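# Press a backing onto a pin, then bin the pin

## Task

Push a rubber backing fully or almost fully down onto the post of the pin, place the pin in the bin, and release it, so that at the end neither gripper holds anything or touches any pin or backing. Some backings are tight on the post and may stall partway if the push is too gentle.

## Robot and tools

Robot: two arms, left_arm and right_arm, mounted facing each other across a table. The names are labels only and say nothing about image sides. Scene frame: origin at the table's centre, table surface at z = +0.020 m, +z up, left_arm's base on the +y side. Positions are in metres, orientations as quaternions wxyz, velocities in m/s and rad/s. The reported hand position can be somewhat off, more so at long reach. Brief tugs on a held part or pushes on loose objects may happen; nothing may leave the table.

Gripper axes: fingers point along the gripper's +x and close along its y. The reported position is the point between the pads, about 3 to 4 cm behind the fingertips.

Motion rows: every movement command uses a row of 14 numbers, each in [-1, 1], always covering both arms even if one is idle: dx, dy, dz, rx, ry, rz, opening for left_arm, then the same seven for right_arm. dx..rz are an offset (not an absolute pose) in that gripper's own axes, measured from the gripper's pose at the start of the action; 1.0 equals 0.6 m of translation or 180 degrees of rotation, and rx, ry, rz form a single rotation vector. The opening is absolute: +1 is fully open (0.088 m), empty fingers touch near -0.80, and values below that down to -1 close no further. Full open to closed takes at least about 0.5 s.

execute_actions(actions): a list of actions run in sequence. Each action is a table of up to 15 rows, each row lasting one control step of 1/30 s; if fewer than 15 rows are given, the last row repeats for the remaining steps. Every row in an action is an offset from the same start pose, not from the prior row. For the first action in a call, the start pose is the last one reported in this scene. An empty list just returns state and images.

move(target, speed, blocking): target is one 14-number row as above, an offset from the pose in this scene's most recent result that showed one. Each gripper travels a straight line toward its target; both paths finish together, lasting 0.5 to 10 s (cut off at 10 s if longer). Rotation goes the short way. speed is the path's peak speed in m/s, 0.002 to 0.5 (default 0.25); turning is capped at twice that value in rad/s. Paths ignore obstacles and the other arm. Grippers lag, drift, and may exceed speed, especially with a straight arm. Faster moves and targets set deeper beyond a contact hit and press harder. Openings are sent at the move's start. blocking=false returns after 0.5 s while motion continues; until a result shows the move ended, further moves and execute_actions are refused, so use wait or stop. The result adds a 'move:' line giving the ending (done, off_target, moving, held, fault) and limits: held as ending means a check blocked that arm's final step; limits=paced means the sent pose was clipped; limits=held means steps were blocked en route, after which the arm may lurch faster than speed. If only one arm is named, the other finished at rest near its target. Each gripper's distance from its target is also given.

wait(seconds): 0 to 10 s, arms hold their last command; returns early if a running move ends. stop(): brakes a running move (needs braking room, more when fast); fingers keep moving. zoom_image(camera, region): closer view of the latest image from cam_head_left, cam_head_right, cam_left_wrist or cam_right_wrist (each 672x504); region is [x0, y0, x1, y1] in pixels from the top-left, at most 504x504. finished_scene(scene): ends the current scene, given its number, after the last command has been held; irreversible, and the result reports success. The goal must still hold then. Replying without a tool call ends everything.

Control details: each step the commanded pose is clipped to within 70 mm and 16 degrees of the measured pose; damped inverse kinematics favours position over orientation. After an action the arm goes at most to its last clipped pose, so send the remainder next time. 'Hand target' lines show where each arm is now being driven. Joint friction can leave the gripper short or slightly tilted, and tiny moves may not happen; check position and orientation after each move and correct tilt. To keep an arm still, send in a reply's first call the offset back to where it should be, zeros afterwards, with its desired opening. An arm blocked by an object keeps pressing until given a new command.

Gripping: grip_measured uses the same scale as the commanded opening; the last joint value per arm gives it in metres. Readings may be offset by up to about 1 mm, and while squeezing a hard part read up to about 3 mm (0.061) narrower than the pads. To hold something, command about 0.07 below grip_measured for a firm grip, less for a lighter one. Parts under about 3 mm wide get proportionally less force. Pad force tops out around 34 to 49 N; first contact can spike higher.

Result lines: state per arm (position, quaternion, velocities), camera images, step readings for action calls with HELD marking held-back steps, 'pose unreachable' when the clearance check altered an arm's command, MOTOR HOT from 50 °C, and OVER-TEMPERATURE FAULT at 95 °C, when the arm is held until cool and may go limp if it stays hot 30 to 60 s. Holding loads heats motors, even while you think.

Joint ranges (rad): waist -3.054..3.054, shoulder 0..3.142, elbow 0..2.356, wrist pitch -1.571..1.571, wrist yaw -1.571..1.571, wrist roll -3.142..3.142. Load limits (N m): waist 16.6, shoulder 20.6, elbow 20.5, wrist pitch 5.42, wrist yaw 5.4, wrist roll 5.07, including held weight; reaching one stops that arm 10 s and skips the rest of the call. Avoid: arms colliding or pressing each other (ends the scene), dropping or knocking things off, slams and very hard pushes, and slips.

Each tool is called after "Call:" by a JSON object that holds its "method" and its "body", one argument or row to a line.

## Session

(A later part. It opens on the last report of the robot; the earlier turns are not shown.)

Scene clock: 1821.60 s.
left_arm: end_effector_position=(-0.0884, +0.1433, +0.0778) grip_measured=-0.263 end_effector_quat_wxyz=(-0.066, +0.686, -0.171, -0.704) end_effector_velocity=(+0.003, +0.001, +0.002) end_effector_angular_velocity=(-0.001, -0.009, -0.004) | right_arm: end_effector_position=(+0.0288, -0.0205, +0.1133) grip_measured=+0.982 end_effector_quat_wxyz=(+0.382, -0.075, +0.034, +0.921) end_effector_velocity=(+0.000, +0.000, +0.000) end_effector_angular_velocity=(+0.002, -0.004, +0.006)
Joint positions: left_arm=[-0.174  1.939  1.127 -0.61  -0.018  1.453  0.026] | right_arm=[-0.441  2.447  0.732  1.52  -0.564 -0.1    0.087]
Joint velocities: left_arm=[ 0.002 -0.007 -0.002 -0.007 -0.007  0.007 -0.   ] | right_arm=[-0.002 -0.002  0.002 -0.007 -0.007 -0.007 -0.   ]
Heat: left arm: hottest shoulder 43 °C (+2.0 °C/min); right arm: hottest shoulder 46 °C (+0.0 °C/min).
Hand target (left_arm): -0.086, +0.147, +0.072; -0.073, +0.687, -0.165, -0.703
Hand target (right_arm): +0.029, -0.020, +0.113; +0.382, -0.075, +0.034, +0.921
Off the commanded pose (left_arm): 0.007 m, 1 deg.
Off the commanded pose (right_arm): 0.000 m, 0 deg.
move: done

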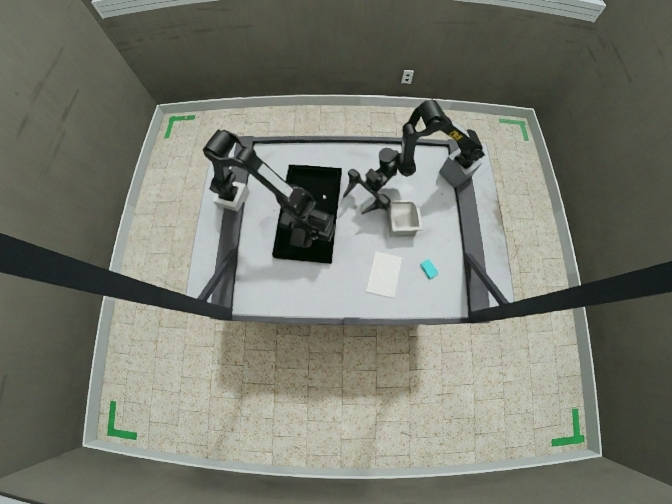

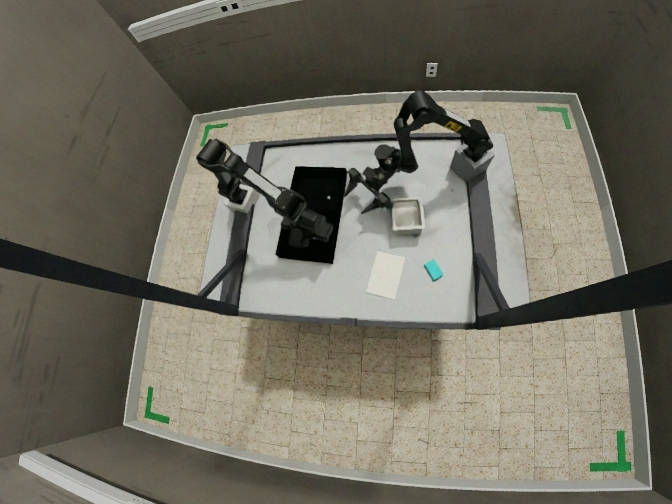

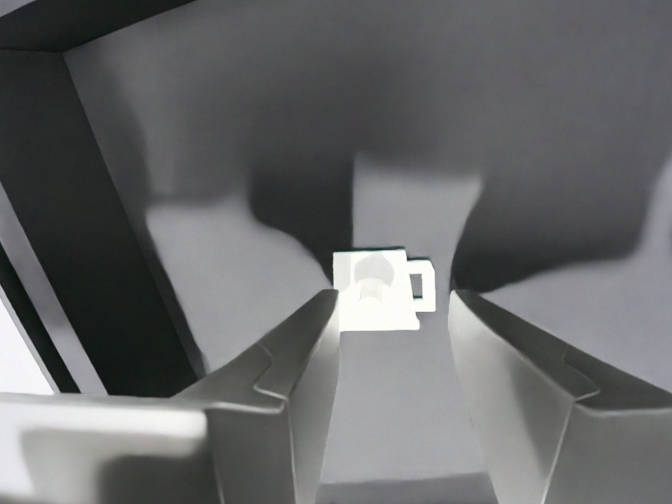

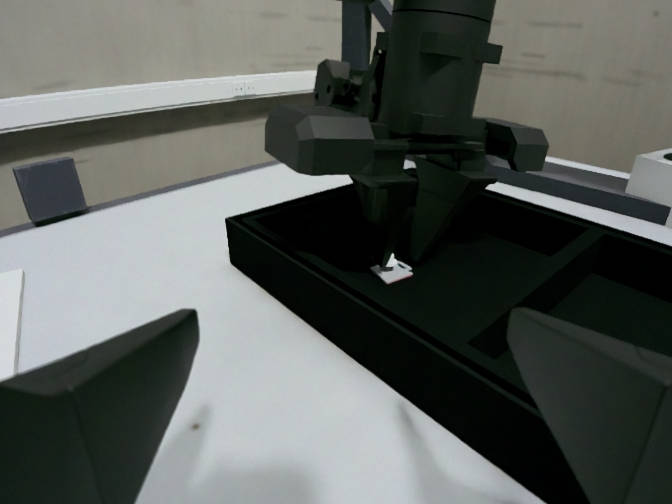

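Call:
{"method": "execute_actions", "body": {
  "actions": [
    [[0.009,-0.0085,-0.001,0,0,-0.0053,-0.26,0,0,0,0,0,0,1],[0.010,-0.0085,-0.001,0,0,-0.0053,-0.26,0,0,0,0,0,0,1],[0.011,-0.0085,-0.001,0,0,-0.0053,-0.26,0,0,0,0,0,0,1],[0.012,-0.0085,-0.001,0,0,-0.0053,-0.26,0,0,0,0,0,0,1],[0.013,-0.0085,-0.001,0,0,-0.0053,-0.26,0,0,0,0,0,0,1],[0.014,-0.0085,-0.001,0,0,-0.0053,-0.26,0,0,0,0,0,0,1],[0.015,-0.0085,-0.001,0,0,-0.0053,-0.26,0,0,0,0,0,0,1],[0.016,-0.0085,-0.001,0,0,-0.0053,-0.26,0,0,0,0,0,0,1],[0.017,-0.0085,-0.001,0,0,-0.0053,-0.26,0,0,0,0,0,0,1],[0.018,-0.0085,-0.001,0,0,-0.0053,-0.26,0,0,0,0,0,0,1],[0.019,-0.0085,-0.001,0,0,-0.0053,-0.26,0,0,0,0,0,0,1],[0.020,-0.0085,-0.001,0,0,-0.0053,-0.26,0,0,0,0,0,0,1]]
  ]
}}

Call:
{"method": "wait", "body": {
  "seconds": 0.3
}}

Call:
{"method": "zoom_image", "body": {
  "camera": "cam_left_wrist",
  "region": [320, 230, 480, 370]
}}

Call:
{"method": "zoom_image", "body": {
  "camera": "cam_right_wrist",
  "region": [355, 225, 430, 300]
}}

Scene clock: 1837.30 s.
left_arm: end_effector_position=(-0.0889, +0.1424, +0.0718) grip_measured=-0.263 end_effector_quat_wxyz=(-0.066, +0.686, -0.171, -0.704) end_effector_velocity=(-0.004, -0.009, +0.002) end_effector_angular_velocity=(-0.049, +0.017, +0.006) | right_arm: end_effector_position=(+0.0288, -0.0205, +0.1133) grip_measured=+0.982 end_effector_quat_wxyz=(+0.382, -0.075, +0.034, +0.921) end_effector_velocity=(+0.002, -0.001, -0.006) end_effector_angular_velocity=(-0.021, -0.012, -0.008)
Joint positions: left_arm=[-0.174  1.953  1.119 -0.586 -0.018  1.453  0.026] | right_arm=[-0.441  2.447  0.732  1.52  -0.564 -0.1    0.087]
Joint velocities: left_arm=[-0.002 -0.002 -0.002  0.051 -0.007 -0.007 -0.   ] | right_arm=[-0.002  0.002 -0.002 -0.022  0.007 -0.007  0.   ]
Heat: left arm: hottest shoulder 40 °C (-2.0 °C/min); right arm: hottest shoulder 47 °C (+1.0 °C/min).
Hand target (left_arm): -0.087, +0.146, +0.065; -0.072, +0.688, -0.165, -0.703
Hand target (right_arm): +0.029, -0.020, +0.113; +0.382, -0.075, +0.034, +0.921
Off the commanded pose (left_arm): 0.008 m, 1 deg.
Off the commanded pose (right_arm): 0.000 m, 0 deg.
Step readings (end_effector_position):
0: left_arm (-0.0885, +0.1432, +0.0778) | right_arm (+0.0288, -0.0205, +0.1133)
1: left_arm (-0.0886, +0.1431, +0.0778) | right_arm (+0.0288, -0.0205, +0.1133)
2: left_arm (-0.0885, +0.1431, +0.0777) | right_arm (+0.0288, -0.0205, +0.1133)
4: left_arm (-0.0886, +0.1431, +0.0771) | right_arm (+0.0288, -0.0205, +0.1133)
8: left_arm (-0.0886, +0.1429, +0.0750) | right_arm (+0.0288, -0.0205, +0.1133)
15: end_effector_position above

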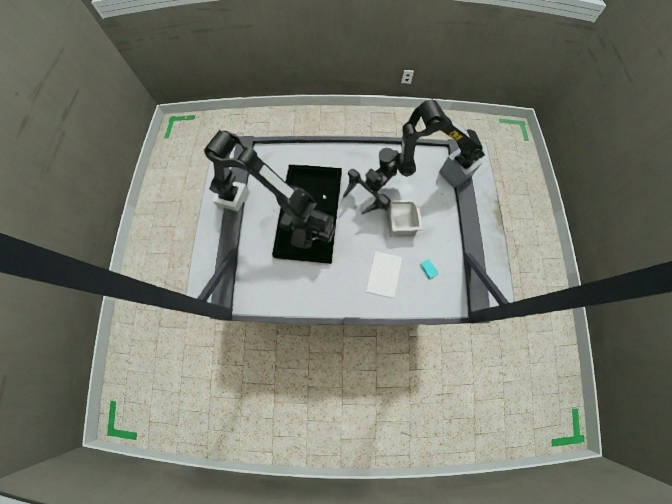

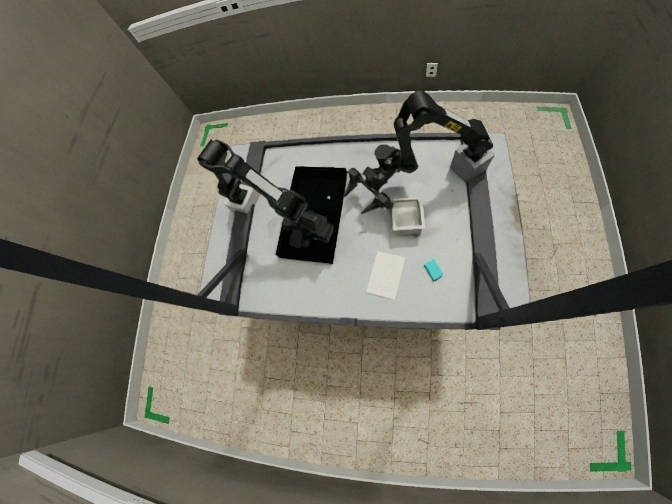

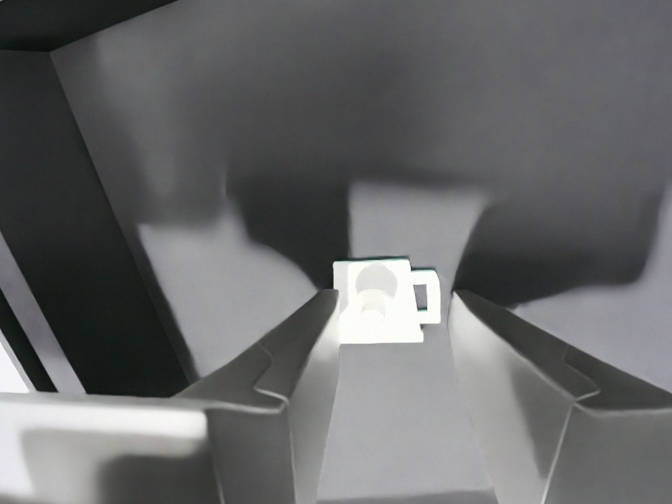

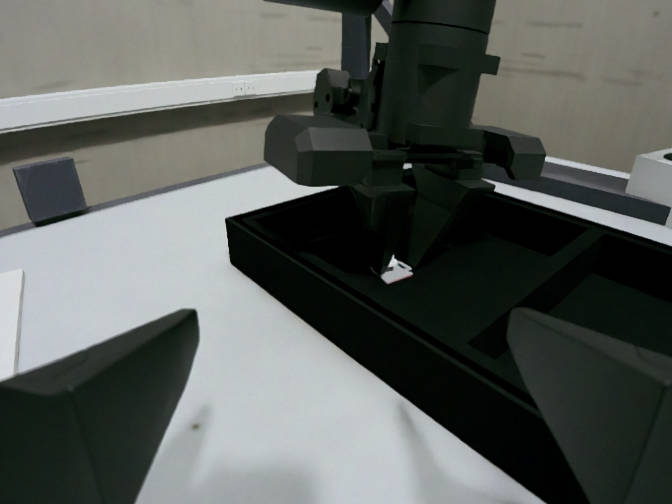

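Scene clock: 1837.60 s.
left_arm: end_effector_position=(-0.0890, +0.1421, +0.0718) grip_measured=-0.263 end_effector_quat_wxyz=(-0.065, +0.686, -0.172, -0.704) end_effector_velocity=(-0.003, -0.002, +0.002) end_effector_angular_velocity=(-0.007, +0.013, +0.004) | right_arm: end_effector_position=(+0.0288, -0.0205, +0.1133) grip_measured=+0.982 end_effector_quat_wxyz=(+0.382, -0.075, +0.034, +0.921) end_effector_velocity=(+0.000, +0.000, +0.000) end_effector_angular_velocity=(+0.013, -0.014, +0.008)
Joint positions: left_arm=[-0.174  1.953  1.119 -0.584 -0.018  1.453  0.026] | right_arm=[-0.441  2.447  0.732  1.52  -0.564 -0.1    0.087]
Joint velocities: left_arm=[-0.002 -0.002  0.002  0.007  0.007 -0.007 -0.   ] | right_arm=[-0.002 -0.002  0.002 -0.007 -0.007 -0.022  0.   ]
Heat: left arm: hottest shoulder 40 °C (-2.0 °C/min); right arm: hottest shoulder 47 °C (+1.0 °C/min).
Hand target (left_arm): -0.087, +0.146, +0.065; -0.072, +0.688, -0.165, -0.703
Hand target (right_arm): +0.029, -0.020, +0.113; +0.382, -0.075, +0.034, +0.921
Off the commanded pose (left_arm): 0.008 m, 1 deg.
Off the commanded pose (right_arm): 0.000 m, 0 deg.
wait: 0.30 s; at rest by 0.17 s

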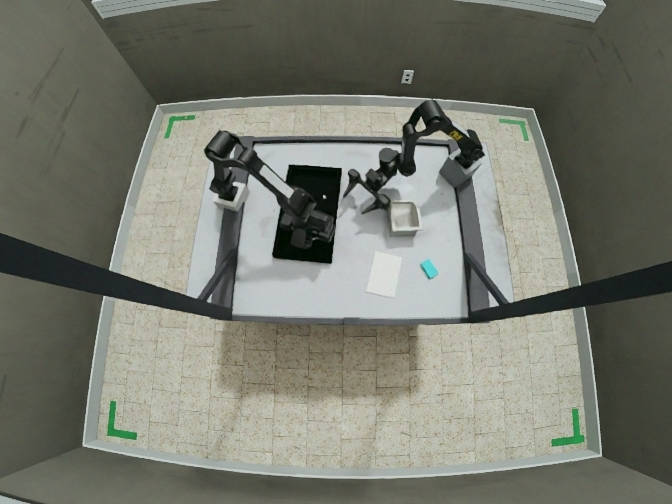

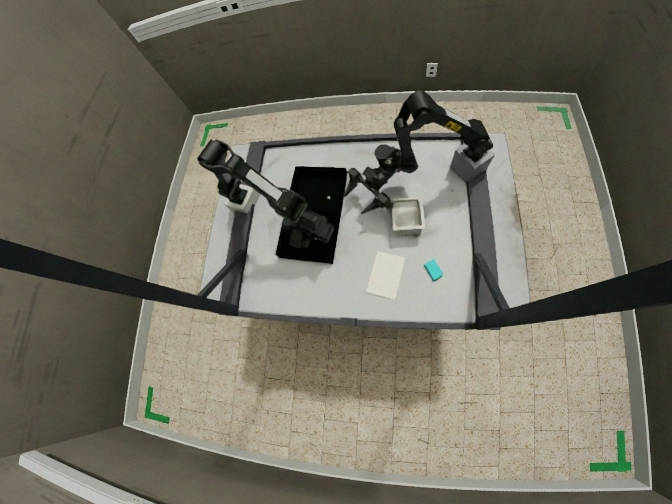

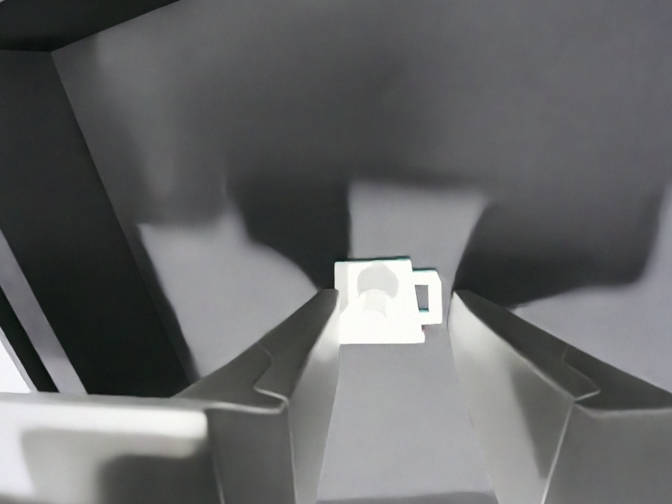

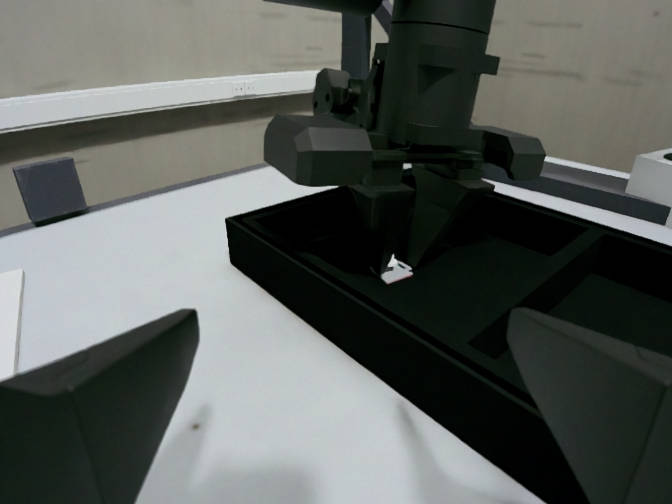

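Region (320, 230, 480, 370) of cam_left_wrist's 672x504 image, scaled by 3.150, with more detail than that image has; it fills the top 441 rows of this view, and the rest is white.

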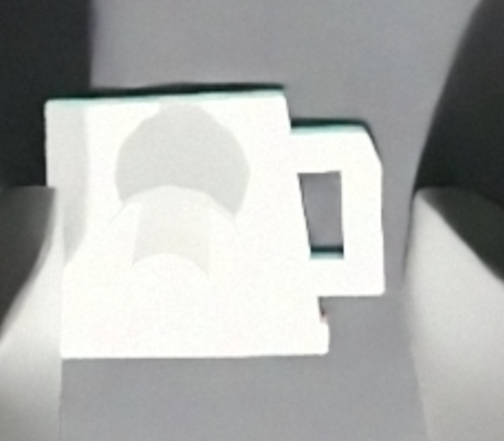

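Region (355, 225, 430, 300) of cam_right_wrist's 672x504 image, scaled by 6.720, with more detail than that image has.

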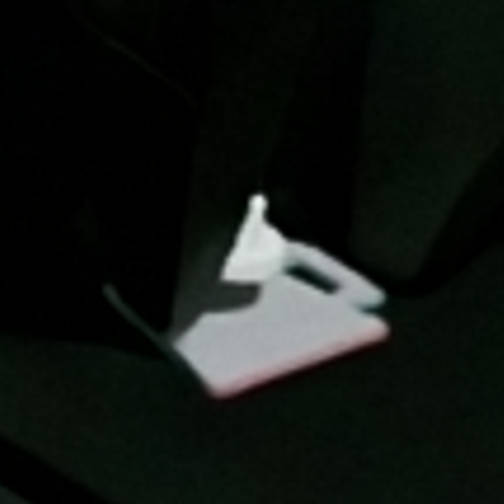

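Call:
{"method": "execute_actions", "body": {
  "actions": [
    [[0.011,-0.009,-0.001,0,0,-0.006,-0.27,0,0,0,0,0,0,1],[0.011,-0.009,-0.001,0,0,-0.006,-0.28,0,0,0,0,0,0,1],[0.012,-0.009,-0.001,0,0,-0.006,-0.29,0,0,0,0,0,0,1],[0.012,-0.009,-0.001,0,0,-0.006,-0.30,0,0,0,0,0,0,1],[0.012,-0.009,-0.001,0,0,-0.006,-0.31,0,0,0,0,0,0,1],[0.012,-0.009,-0.001,0,0,-0.006,-0.32,0,0,0,0,0,0,1],[0.012,-0.009,-0.001,0,0,-0.006,-0.33,0,0,0,0,0,0,1],[0.012,-0.009,-0.001,0,0,-0.006,-0.34,0,0,0,0,0,0,1],[0.012,-0.009,-0.001,0,0,-0.006,-0.35,0,0,0,0,0,0,1],[0.012,-0.009,-0.001,0,0,-0.006,-0.36,0,0,0,0,0,0,1]]
  ]
}}

Call:
{"method": "zoom_image", "body": {
  "camera": "cam_left_wrist",
  "region": [320, 230, 480, 370]
}}

Call:
{"method": "zoom_image", "body": {
  "camera": "cam_right_wrist",
  "region": [355, 225, 430, 300]
}}

Scene clock: 1849.00 s.
left_arm: end_effector_position=(-0.0884, +0.1438, +0.0706) grip_measured=-0.352 end_effector_quat_wxyz=(-0.067, +0.686, -0.170, -0.704) end_effector_velocity=(+0.001, +0.005, -0.000) end_effector_angular_velocity=(+0.017, -0.015, +0.001) | right_arm: end_effector_position=(+0.0288, -0.0205, +0.1133) grip_measured=+0.982 end_effector_quat_wxyz=(+0.382, -0.075, +0.034, +0.921) end_effector_velocity=(+0.004, +0.002, +0.004) end_effector_angular_velocity=(+0.007, +0.006, -0.016)
Joint positions: left_arm=[-0.174  1.953  1.114 -0.585 -0.017  1.453  0.022] | right_arm=[-0.441  2.447  0.732  1.52  -0.564 -0.1    0.087]
Joint velocities: left_arm=[-0.007 -0.002 -0.002 -0.022 -0.007 -0.007 -0.002] | right_arm=[-0.007 -0.007 -0.002  0.007  0.007  0.007  0.   ]
Heat: left arm: hottest shoulder 39 °C (-3.0 °C/min); right arm: hottest shoulder 47 °C (+1.0 °C/min).
Hand target (left_arm): -0.087, +0.146, +0.064; -0.072, +0.687, -0.165, -0.704
Hand target (right_arm): +0.029, -0.020, +0.113; +0.382, -0.075, +0.034, +0.921
Off the commanded pose (left_arm): 0.007 m, 1 deg.
Off the commanded pose (right_arm): 0.000 m, 0 deg.
Step readings (end_effector_position):
0: left_arm (-0.0890, +0.1421, +0.0718) | right_arm (+0.0288, -0.0205, +0.1133)
1: left_arm (-0.0890, +0.1422, +0.0716) | right_arm (+0.0288, -0.0205, +0.1133)
2: left_arm (-0.0890, +0.1422, +0.0715) | right_arm (+0.0288, -0.0205, +0.1133)
4: left_arm (-0.0889, +0.1424, +0.0714) | right_arm (+0.0288, -0.0205, +0.1133)
8: left_arm (-0.0886, +0.1431, +0.0709) | right_arm (+0.0288, -0.0205, +0.1133)
15: end_effector_position above

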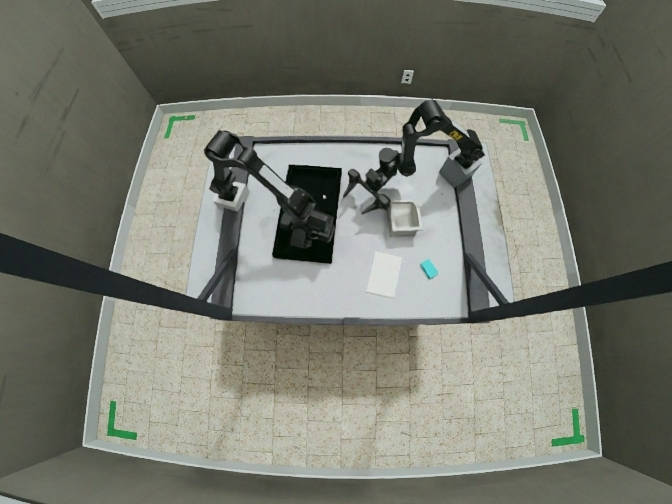

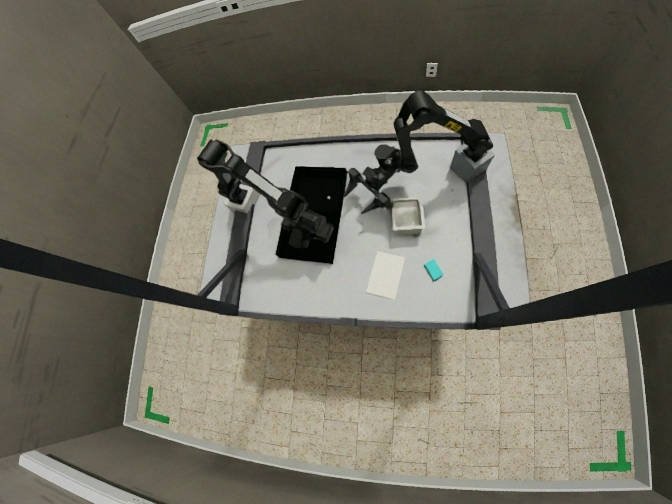

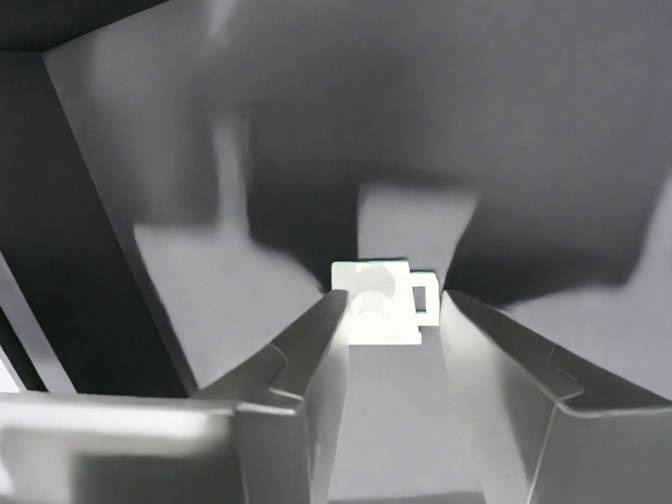

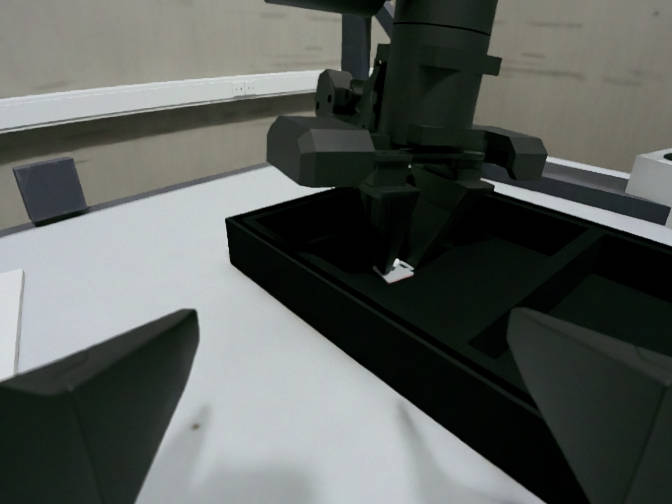

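Region (320, 230, 480, 370) of cam_left_wrist's 672x504 image, scaled by 3.150, with more detail than that image has; it fills the top 441 rows of this view, and the rest is white.

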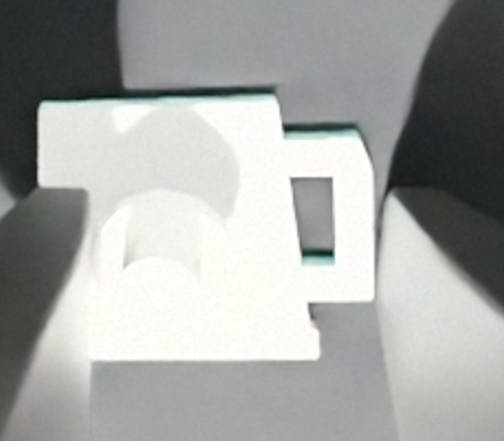

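Region (355, 225, 430, 300) of cam_right_wrist's 672x504 image, scaled by 6.720, with more detail than that image has.

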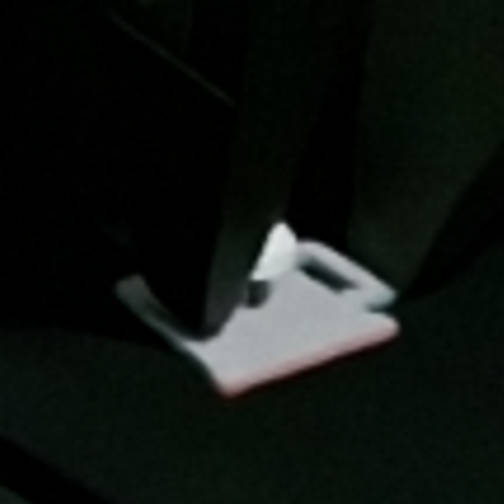

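Call:
{"method": "execute_actions", "body": {
  "actions": [
    [[0.011,-0.006,-0.001,0,0,-0.005,-0.36,0,0,0,0,0,0,1],[0.011,-0.006,-0.001,0,0,-0.005,-0.365,0,0,0,0,0,0,1],[0.011,-0.006,-0.001,0,0,-0.005,-0.37,0,0,0,0,0,0,1],[0.011,-0.006,-0.001,0,0,-0.005,-0.375,0,0,0,0,0,0,1],[0.011,-0.006,-0.001,0,0,-0.005,-0.38,0,0,0,0,0,0,1],[0.011,-0.006,-0.001,0,0,-0.005,-0.385,0,0,0,0,0,0,1],[0.011,-0.006,-0.001,0,0,-0.005,-0.39,0,0,0,0,0,0,1]]
  ]
}}

Call:
{"method": "zoom_image", "body": {
  "camera": "cam_left_wrist",
  "region": [320, 230, 480, 370]
}}

Call:
{"method": "zoom_image", "body": {
  "camera": "cam_right_wrist",
  "region": [355, 225, 430, 300]
}}

Scene clock: 1865.90 s.
left_arm: end_effector_position=(-0.0882, +0.1444, +0.0705) grip_measured=-0.385 end_effector_quat_wxyz=(-0.068, +0.686, -0.169, -0.704) end_effector_velocity=(-0.001, +0.002, -0.000) end_effector_angular_velocity=(+0.010, +0.004, +0.004) | right_arm: end_effector_position=(+0.0288, -0.0205, +0.1133) grip_measured=+0.982 end_effector_quat_wxyz=(+0.382, -0.075, +0.034, +0.921) end_effector_velocity=(-0.000, -0.000, -0.001) end_effector_angular_velocity=(-0.002, -0.008, -0.004)
Joint positions: left_arm=[-0.174  1.953  1.114 -0.588 -0.016  1.453  0.02 ] | right_arm=[-0.441  2.447  0.732  1.52  -0.564 -0.1    0.087]
Joint velocities: left_arm=[-0.002  0.002  0.002 -0.007  0.007 -0.007 -0.001] | right_arm=[ 0.002 -0.002 -0.002 -0.007  0.007 -0.007 -0.   ]
Heat: left arm: hottest shoulder 38 °C (-5.1 °C/min); right arm: hottest shoulder 47 °C (+1.0 °C/min).
Hand target (left_arm): -0.087, +0.146, +0.064; -0.073, +0.687, -0.165, -0.704
Hand target (right_arm): +0.029, -0.020, +0.113; +0.382, -0.075, +0.034, +0.921
Off the commanded pose (left_arm): 0.007 m, 1 deg.
Off the commanded pose (right_arm): 0.000 m, 0 deg.
Step readings (end_effector_position):
0: left_arm (-0.0883, +0.1439, +0.0706) | right_arm (+0.0288, -0.0205, +0.1133)
1: left_arm (-0.0883, +0.1439, +0.0706) | right_arm (+0.0288, -0.0205, +0.1133)
2: left_arm (-0.0883, +0.1440, +0.0705) | right_arm (+0.0288, -0.0205, +0.1133)
4: left_arm (-0.0883, +0.1441, +0.0705) | right_arm (+0.0288, -0.0205, +0.1133)
8: left_arm (-0.0882, +0.1443, +0.0705) | right_arm (+0.0288, -0.0205, +0.1133)
15: end_effector_position above

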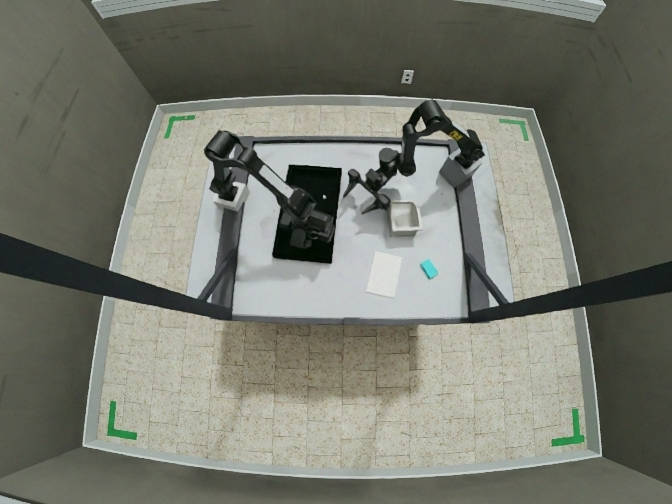

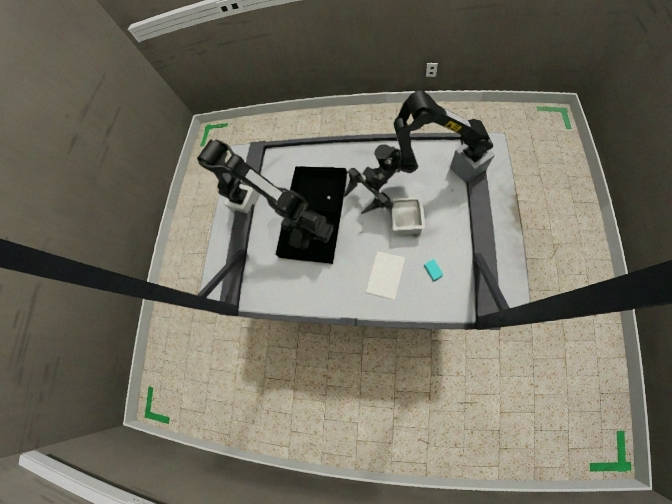

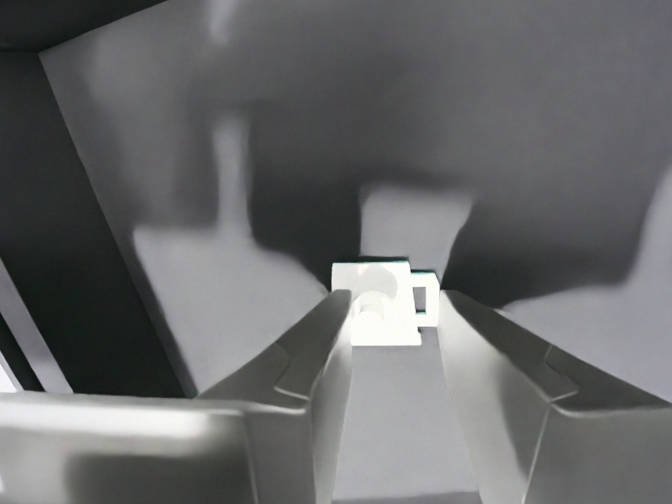

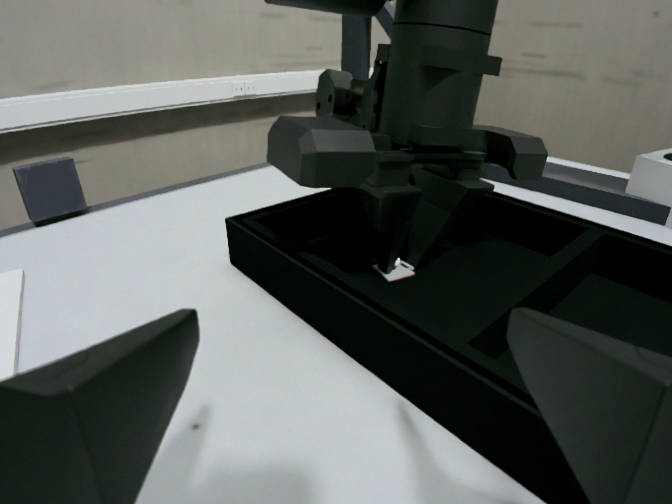

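Region (320, 230, 480, 370) of cam_left_wrist's 672x504 image, scaled by 3.150, with more detail than that image has; it fills the top 441 rows of this view, and the rest is white.

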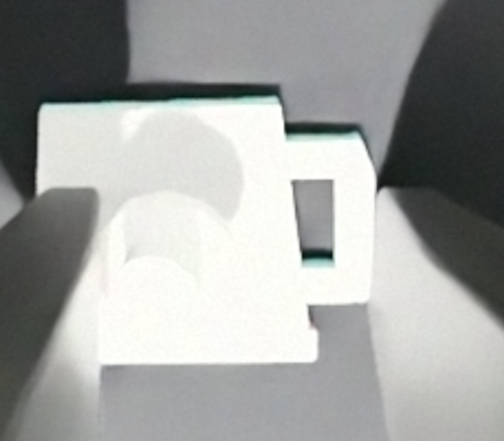

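Region (355, 225, 430, 300) of cam_right_wrist's 672x504 image, scaled by 6.720, with more detail than that image has.

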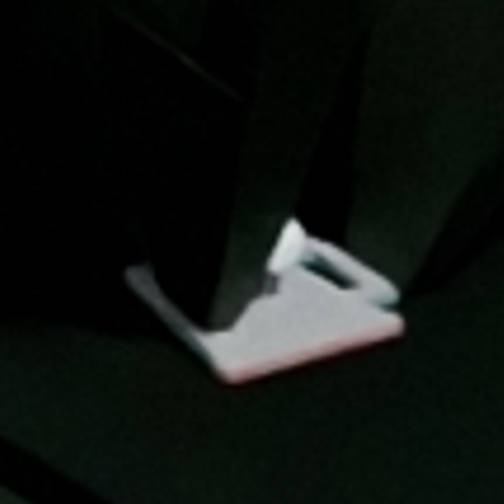

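Call:
{"method": "execute_actions", "body": {
  "actions": [
    [[0.011,-0.005,-0.001,0,0,-0.004,-0.39,0,0,0,0,0,0,1],[0.011,-0.005,-0.001,0,0,-0.004,-0.393,0,0,0,0,0,0,1],[0.011,-0.005,-0.001,0,0,-0.004,-0.396,0,0,0,0,0,0,1],[0.011,-0.005,-0.001,0,0,-0.004,-0.399,0,0,0,0,0,0,1],[0.011,-0.005,-0.001,0,0,-0.004,-0.402,0,0,0,0,0,0,1],[0.011,-0.005,-0.001,0,0,-0.004,-0.405,0,0,0,0,0,0,1],[0.011,-0.005,-0.001,0,0,-0.004,-0.408,0,0,0,0,0,0,1],[0.011,-0.005,-0.001,0,0,-0.004,-0.41,0,0,0,0,0,0,1]]
  ]
}}

Call:
{"method": "zoom_image", "body": {
  "camera": "cam_left_wrist",
  "region": [320, 230, 480, 370]
}}

Call:
{"method": "zoom_image", "body": {
  "camera": "cam_right_wrist",
  "region": [355, 225, 430, 300]
}}

Scene clock: 1893.87 s.
left_arm: end_effector_position=(-0.0884, +0.1441, +0.0705) grip_measured=-0.403 end_effector_quat_wxyz=(-0.068, +0.686, -0.170, -0.704) end_effector_velocity=(+0.004, +0.004, -0.002) end_effector_angular_velocity=(+0.021, -0.017, +0.011) | right_arm: end_effector_position=(+0.0288, -0.0205, +0.1133) grip_measured=+0.982 end_effector_quat_wxyz=(+0.382, -0.075, +0.034, +0.921) end_effector_velocity=(+0.001, -0.003, -0.004) end_effector_angular_velocity=(-0.022, +0.003, +0.004)
Joint positions: left_arm=[-0.174  1.953  1.114 -0.586 -0.016  1.453  0.019] | right_arm=[-0.441  2.447  0.732  1.52  -0.564 -0.1    0.087]
Joint velocities: left_arm=[ 0.002  0.002 -0.002 -0.022 -0.007 -0.007 -0.   ] | right_arm=[-0.002  0.002 -0.007 -0.007 -0.007  0.007 -0.   ]
Heat: left arm: hottest shoulder 37 °C (-4.0 °C/min); right arm: hottest shoulder 47 °C (+0.0 °C/min).
Hand target (left_arm): -0.087, +0.146, +0.064; -0.073, +0.687, -0.165, -0.704
Hand target (right_arm): +0.029, -0.020, +0.113; +0.382, -0.075, +0.034, +0.921
Off the commanded pose (left_arm): 0.007 m, 1 deg.
Off the commanded pose (right_arm): 0.000 m, 0 deg.
Step readings (end_effector_position):
0: left_arm (-0.0882, +0.1444, +0.0705) | right_arm (+0.0288, -0.0205, +0.1133)
1: left_arm (-0.0882, +0.1444, +0.0705) | right_arm (+0.0288, -0.0205, +0.1133)
2: left_arm (-0.0882, +0.1444, +0.0705) | right_arm (+0.0288, -0.0205, +0.1133)
4: left_arm (-0.0882, +0.1444, +0.0705) | right_arm (+0.0288, -0.0205, +0.1133)
8: left_arm (-0.0882, +0.1444, +0.0705) | right_arm (+0.0288, -0.0205, +0.1133)
15: end_effector_position above

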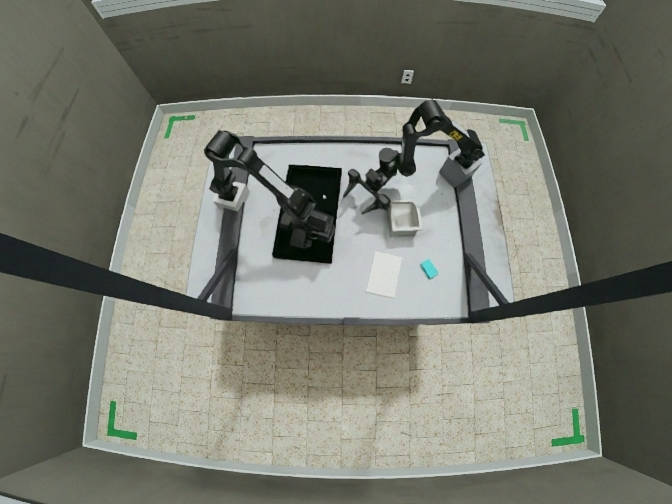

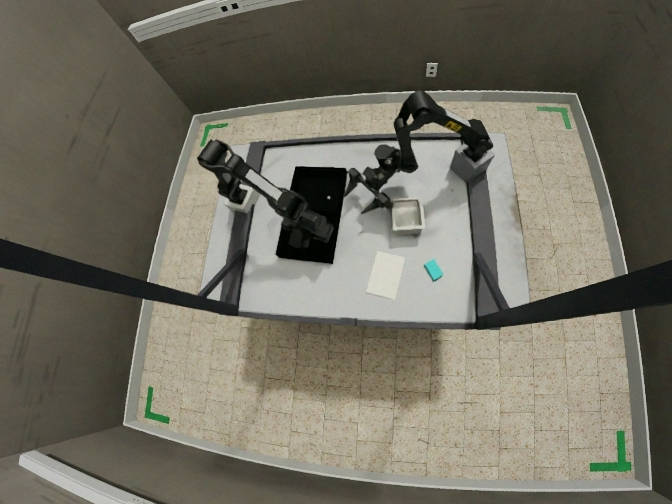

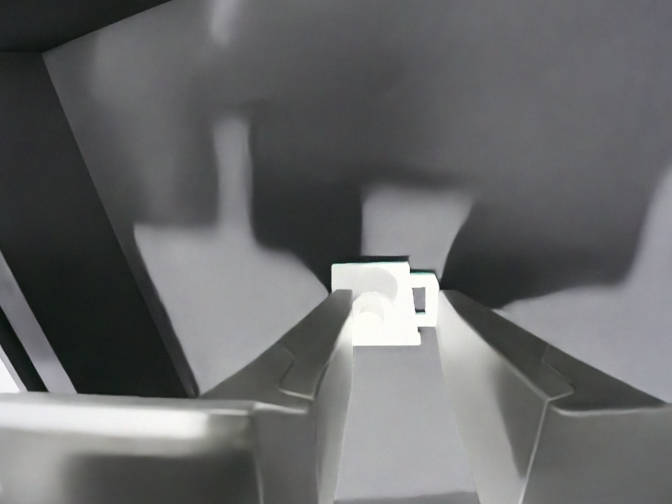

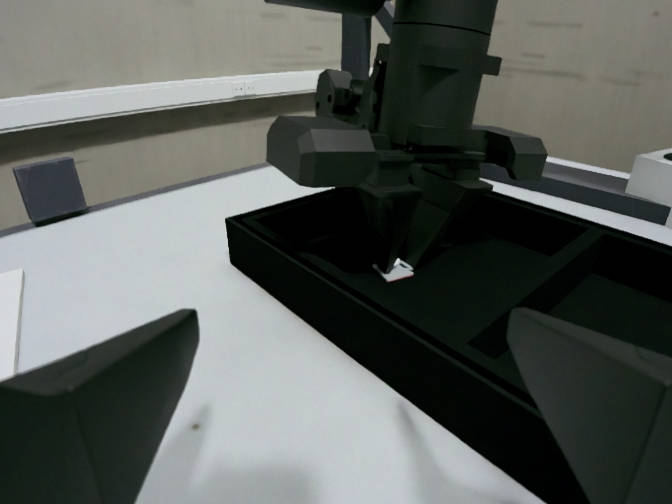

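Region (320, 230, 480, 370) of cam_left_wrist's 672x504 image, scaled by 3.150, with more detail than that image has; it fills the top 441 rows of this view, and the rest is white.

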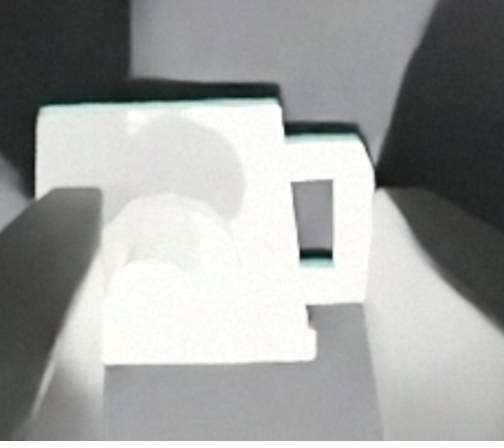

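Region (355, 225, 430, 300) of cam_right_wrist's 672x504 image, scaled by 6.720, with more detail than that image has.

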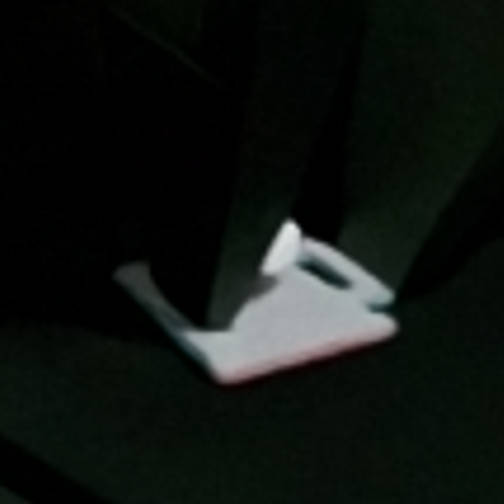

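Call:
{"method": "execute_actions", "body": {
  "actions": [
    [[0.011,-0.005,-0.001,0,0,-0.004,-0.41,0,0,0,0,0,0,1],[0.011,-0.005,-0.001,0,0,-0.004,-0.412,0,0,0,0,0,0,1],[0.011,-0.005,-0.001,0,0,-0.004,-0.414,0,0,0,0,0,0,1],[0.011,-0.005,-0.001,0,0,-0.004,-0.416,0,0,0,0,0,0,1],[0.011,-0.005,-0.001,0,0,-0.004,-0.418,0,0,0,0,0,0,1],[0.011,-0.005,-0.001,0,0,-0.004,-0.42,0,0,0,0,0,0,1],[0.011,-0.005,-0.001,0,0,-0.004,-0.422,0,0,0,0,0,0,1],[0.011,-0.005,-0.001,0,0,-0.004,-0.424,0,0,0,0,0,0,1],[0.011,-0.005,-0.001,0,0,-0.004,-0.426,0,0,0,0,0,0,1],[0.011,-0.005,-0.001,0,0,-0.004,-0.428,0,0,0,0,0,0,1],[0.011,-0.005,-0.001,0,0,-0.004,-0.43,0,0,0,0,0,0,1]]
  ]
}}

Call:
{"method": "zoom_image", "body": {
  "camera": "cam_left_wrist",
  "region": [320, 230, 480, 370]
}}

Call:
{"method": "zoom_image", "body": {
  "camera": "cam_right_wrist",
  "region": [355, 225, 430, 300]
}}

Scene clock: 1910.60 s.
left_arm: end_effector_position=(-0.0889, +0.1429, +0.0707) grip_measured=-0.421 end_effector_quat_wxyz=(-0.066, +0.685, -0.172, -0.705) end_effector_velocity=(+0.001, +0.005, -0.000) end_effector_angular_velocity=(+0.018, -0.013, +0.016) | right_arm: end_effector_position=(+0.0288, -0.0205, +0.1133) grip_measured=+0.982 end_effector_quat_wxyz=(+0.382, -0.075, +0.034, +0.921) end_effector_velocity=(+0.000, +0.000, +0.000) end_effector_angular_velocity=(-0.008, +0.006, +0.004)
Joint positions: left_arm=[-0.174  1.953  1.114 -0.58  -0.016  1.453  0.018] | right_arm=[-0.441  2.447  0.732  1.52  -0.564 -0.1    0.087]
Joint velocities: left_arm=[-0.007 -0.002 -0.002 -0.022 -0.007 -0.022 -0.001] | right_arm=[-0.002 -0.002  0.002 -0.007 -0.007  0.007  0.   ]
Heat: left arm: hottest shoulder 37 °C (-2.0 °C/min); right arm: hottest shoulder 47 °C (+0.0 °C/min).
Hand target (left_arm): -0.087, +0.146, +0.064; -0.072, +0.687, -0.165, -0.704
Hand target (right_arm): +0.029, -0.020, +0.113; +0.382, -0.075, +0.034, +0.921
Off the commanded pose (left_arm): 0.008 m, 1 deg.
Off the commanded pose (right_arm): 0.000 m, 0 deg.
Step readings (end_effector_position):
0: left_arm (-0.0884, +0.1441, +0.0705) | right_arm (+0.0288, -0.0205, +0.1133)
1: left_arm (-0.0884, +0.1441, +0.0705) | right_arm (+0.0288, -0.0205, +0.1133)
2: left_arm (-0.0884, +0.1440, +0.0705) | right_arm (+0.0288, -0.0205, +0.1133)
4: left_arm (-0.0888, +0.1432, +0.0707) | right_arm (+0.0288, -0.0205, +0.1133)
8: left_arm (-0.0889, +0.1430, +0.0707) | right_arm (+0.0288, -0.0205, +0.1133)
15: end_effector_position above

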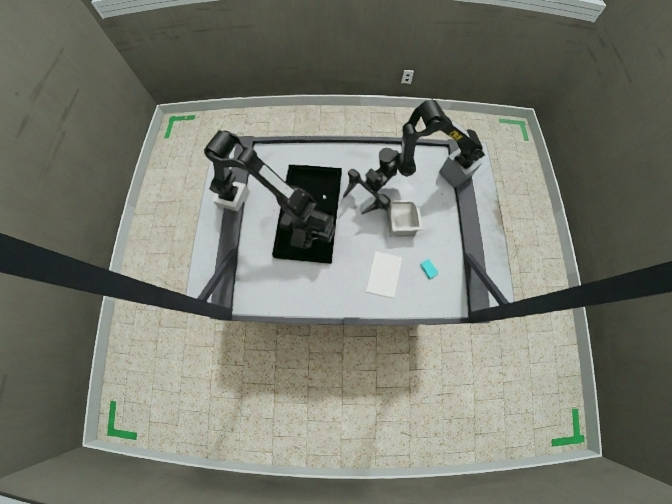

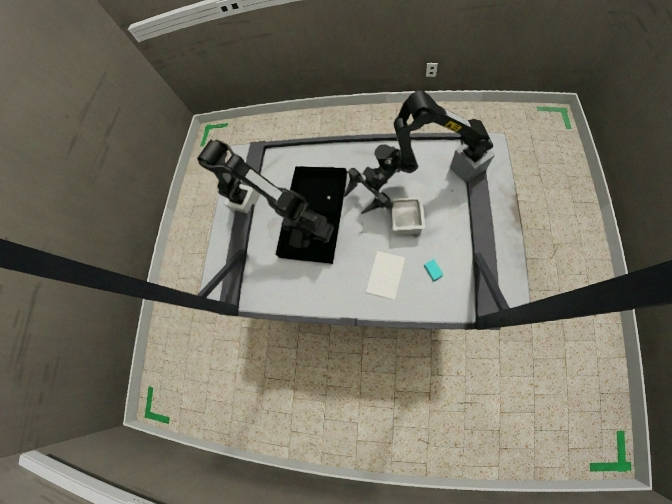

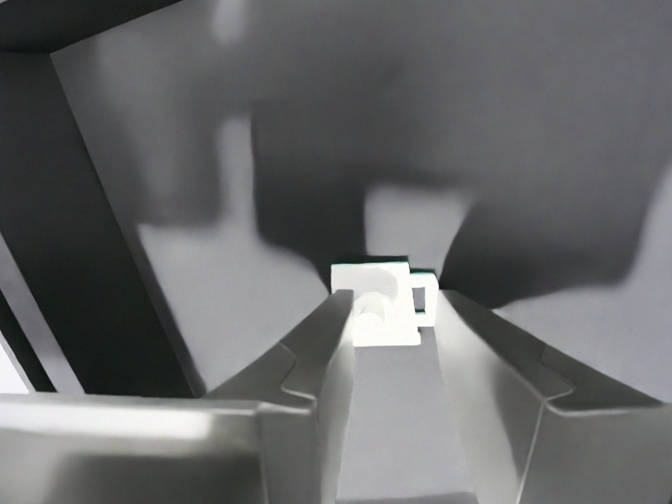

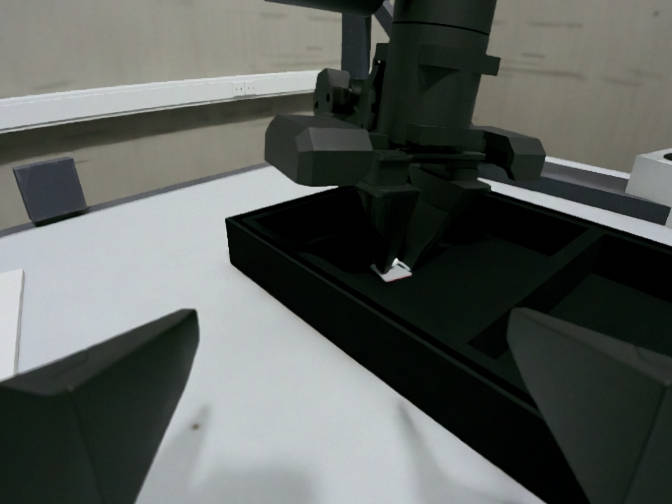

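Region (320, 230, 480, 370) of cam_left_wrist's 672x504 image, scaled by 3.150, with more detail than that image has; it fills the top 441 rows of this view, and the rest is white.

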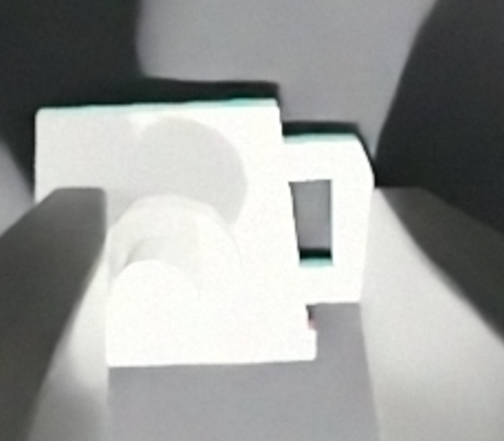

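Region (355, 225, 430, 300) of cam_right_wrist's 672x504 image, scaled by 6.720, with more detail than that image has.

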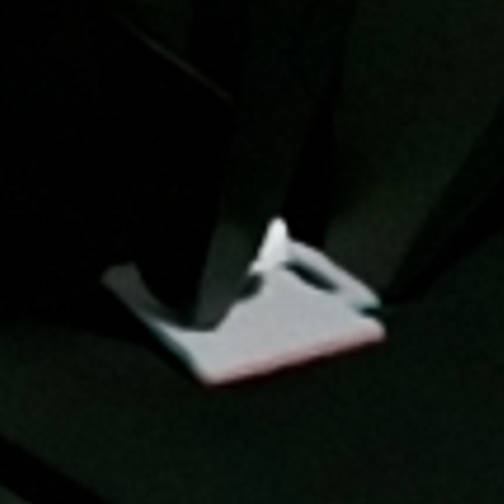

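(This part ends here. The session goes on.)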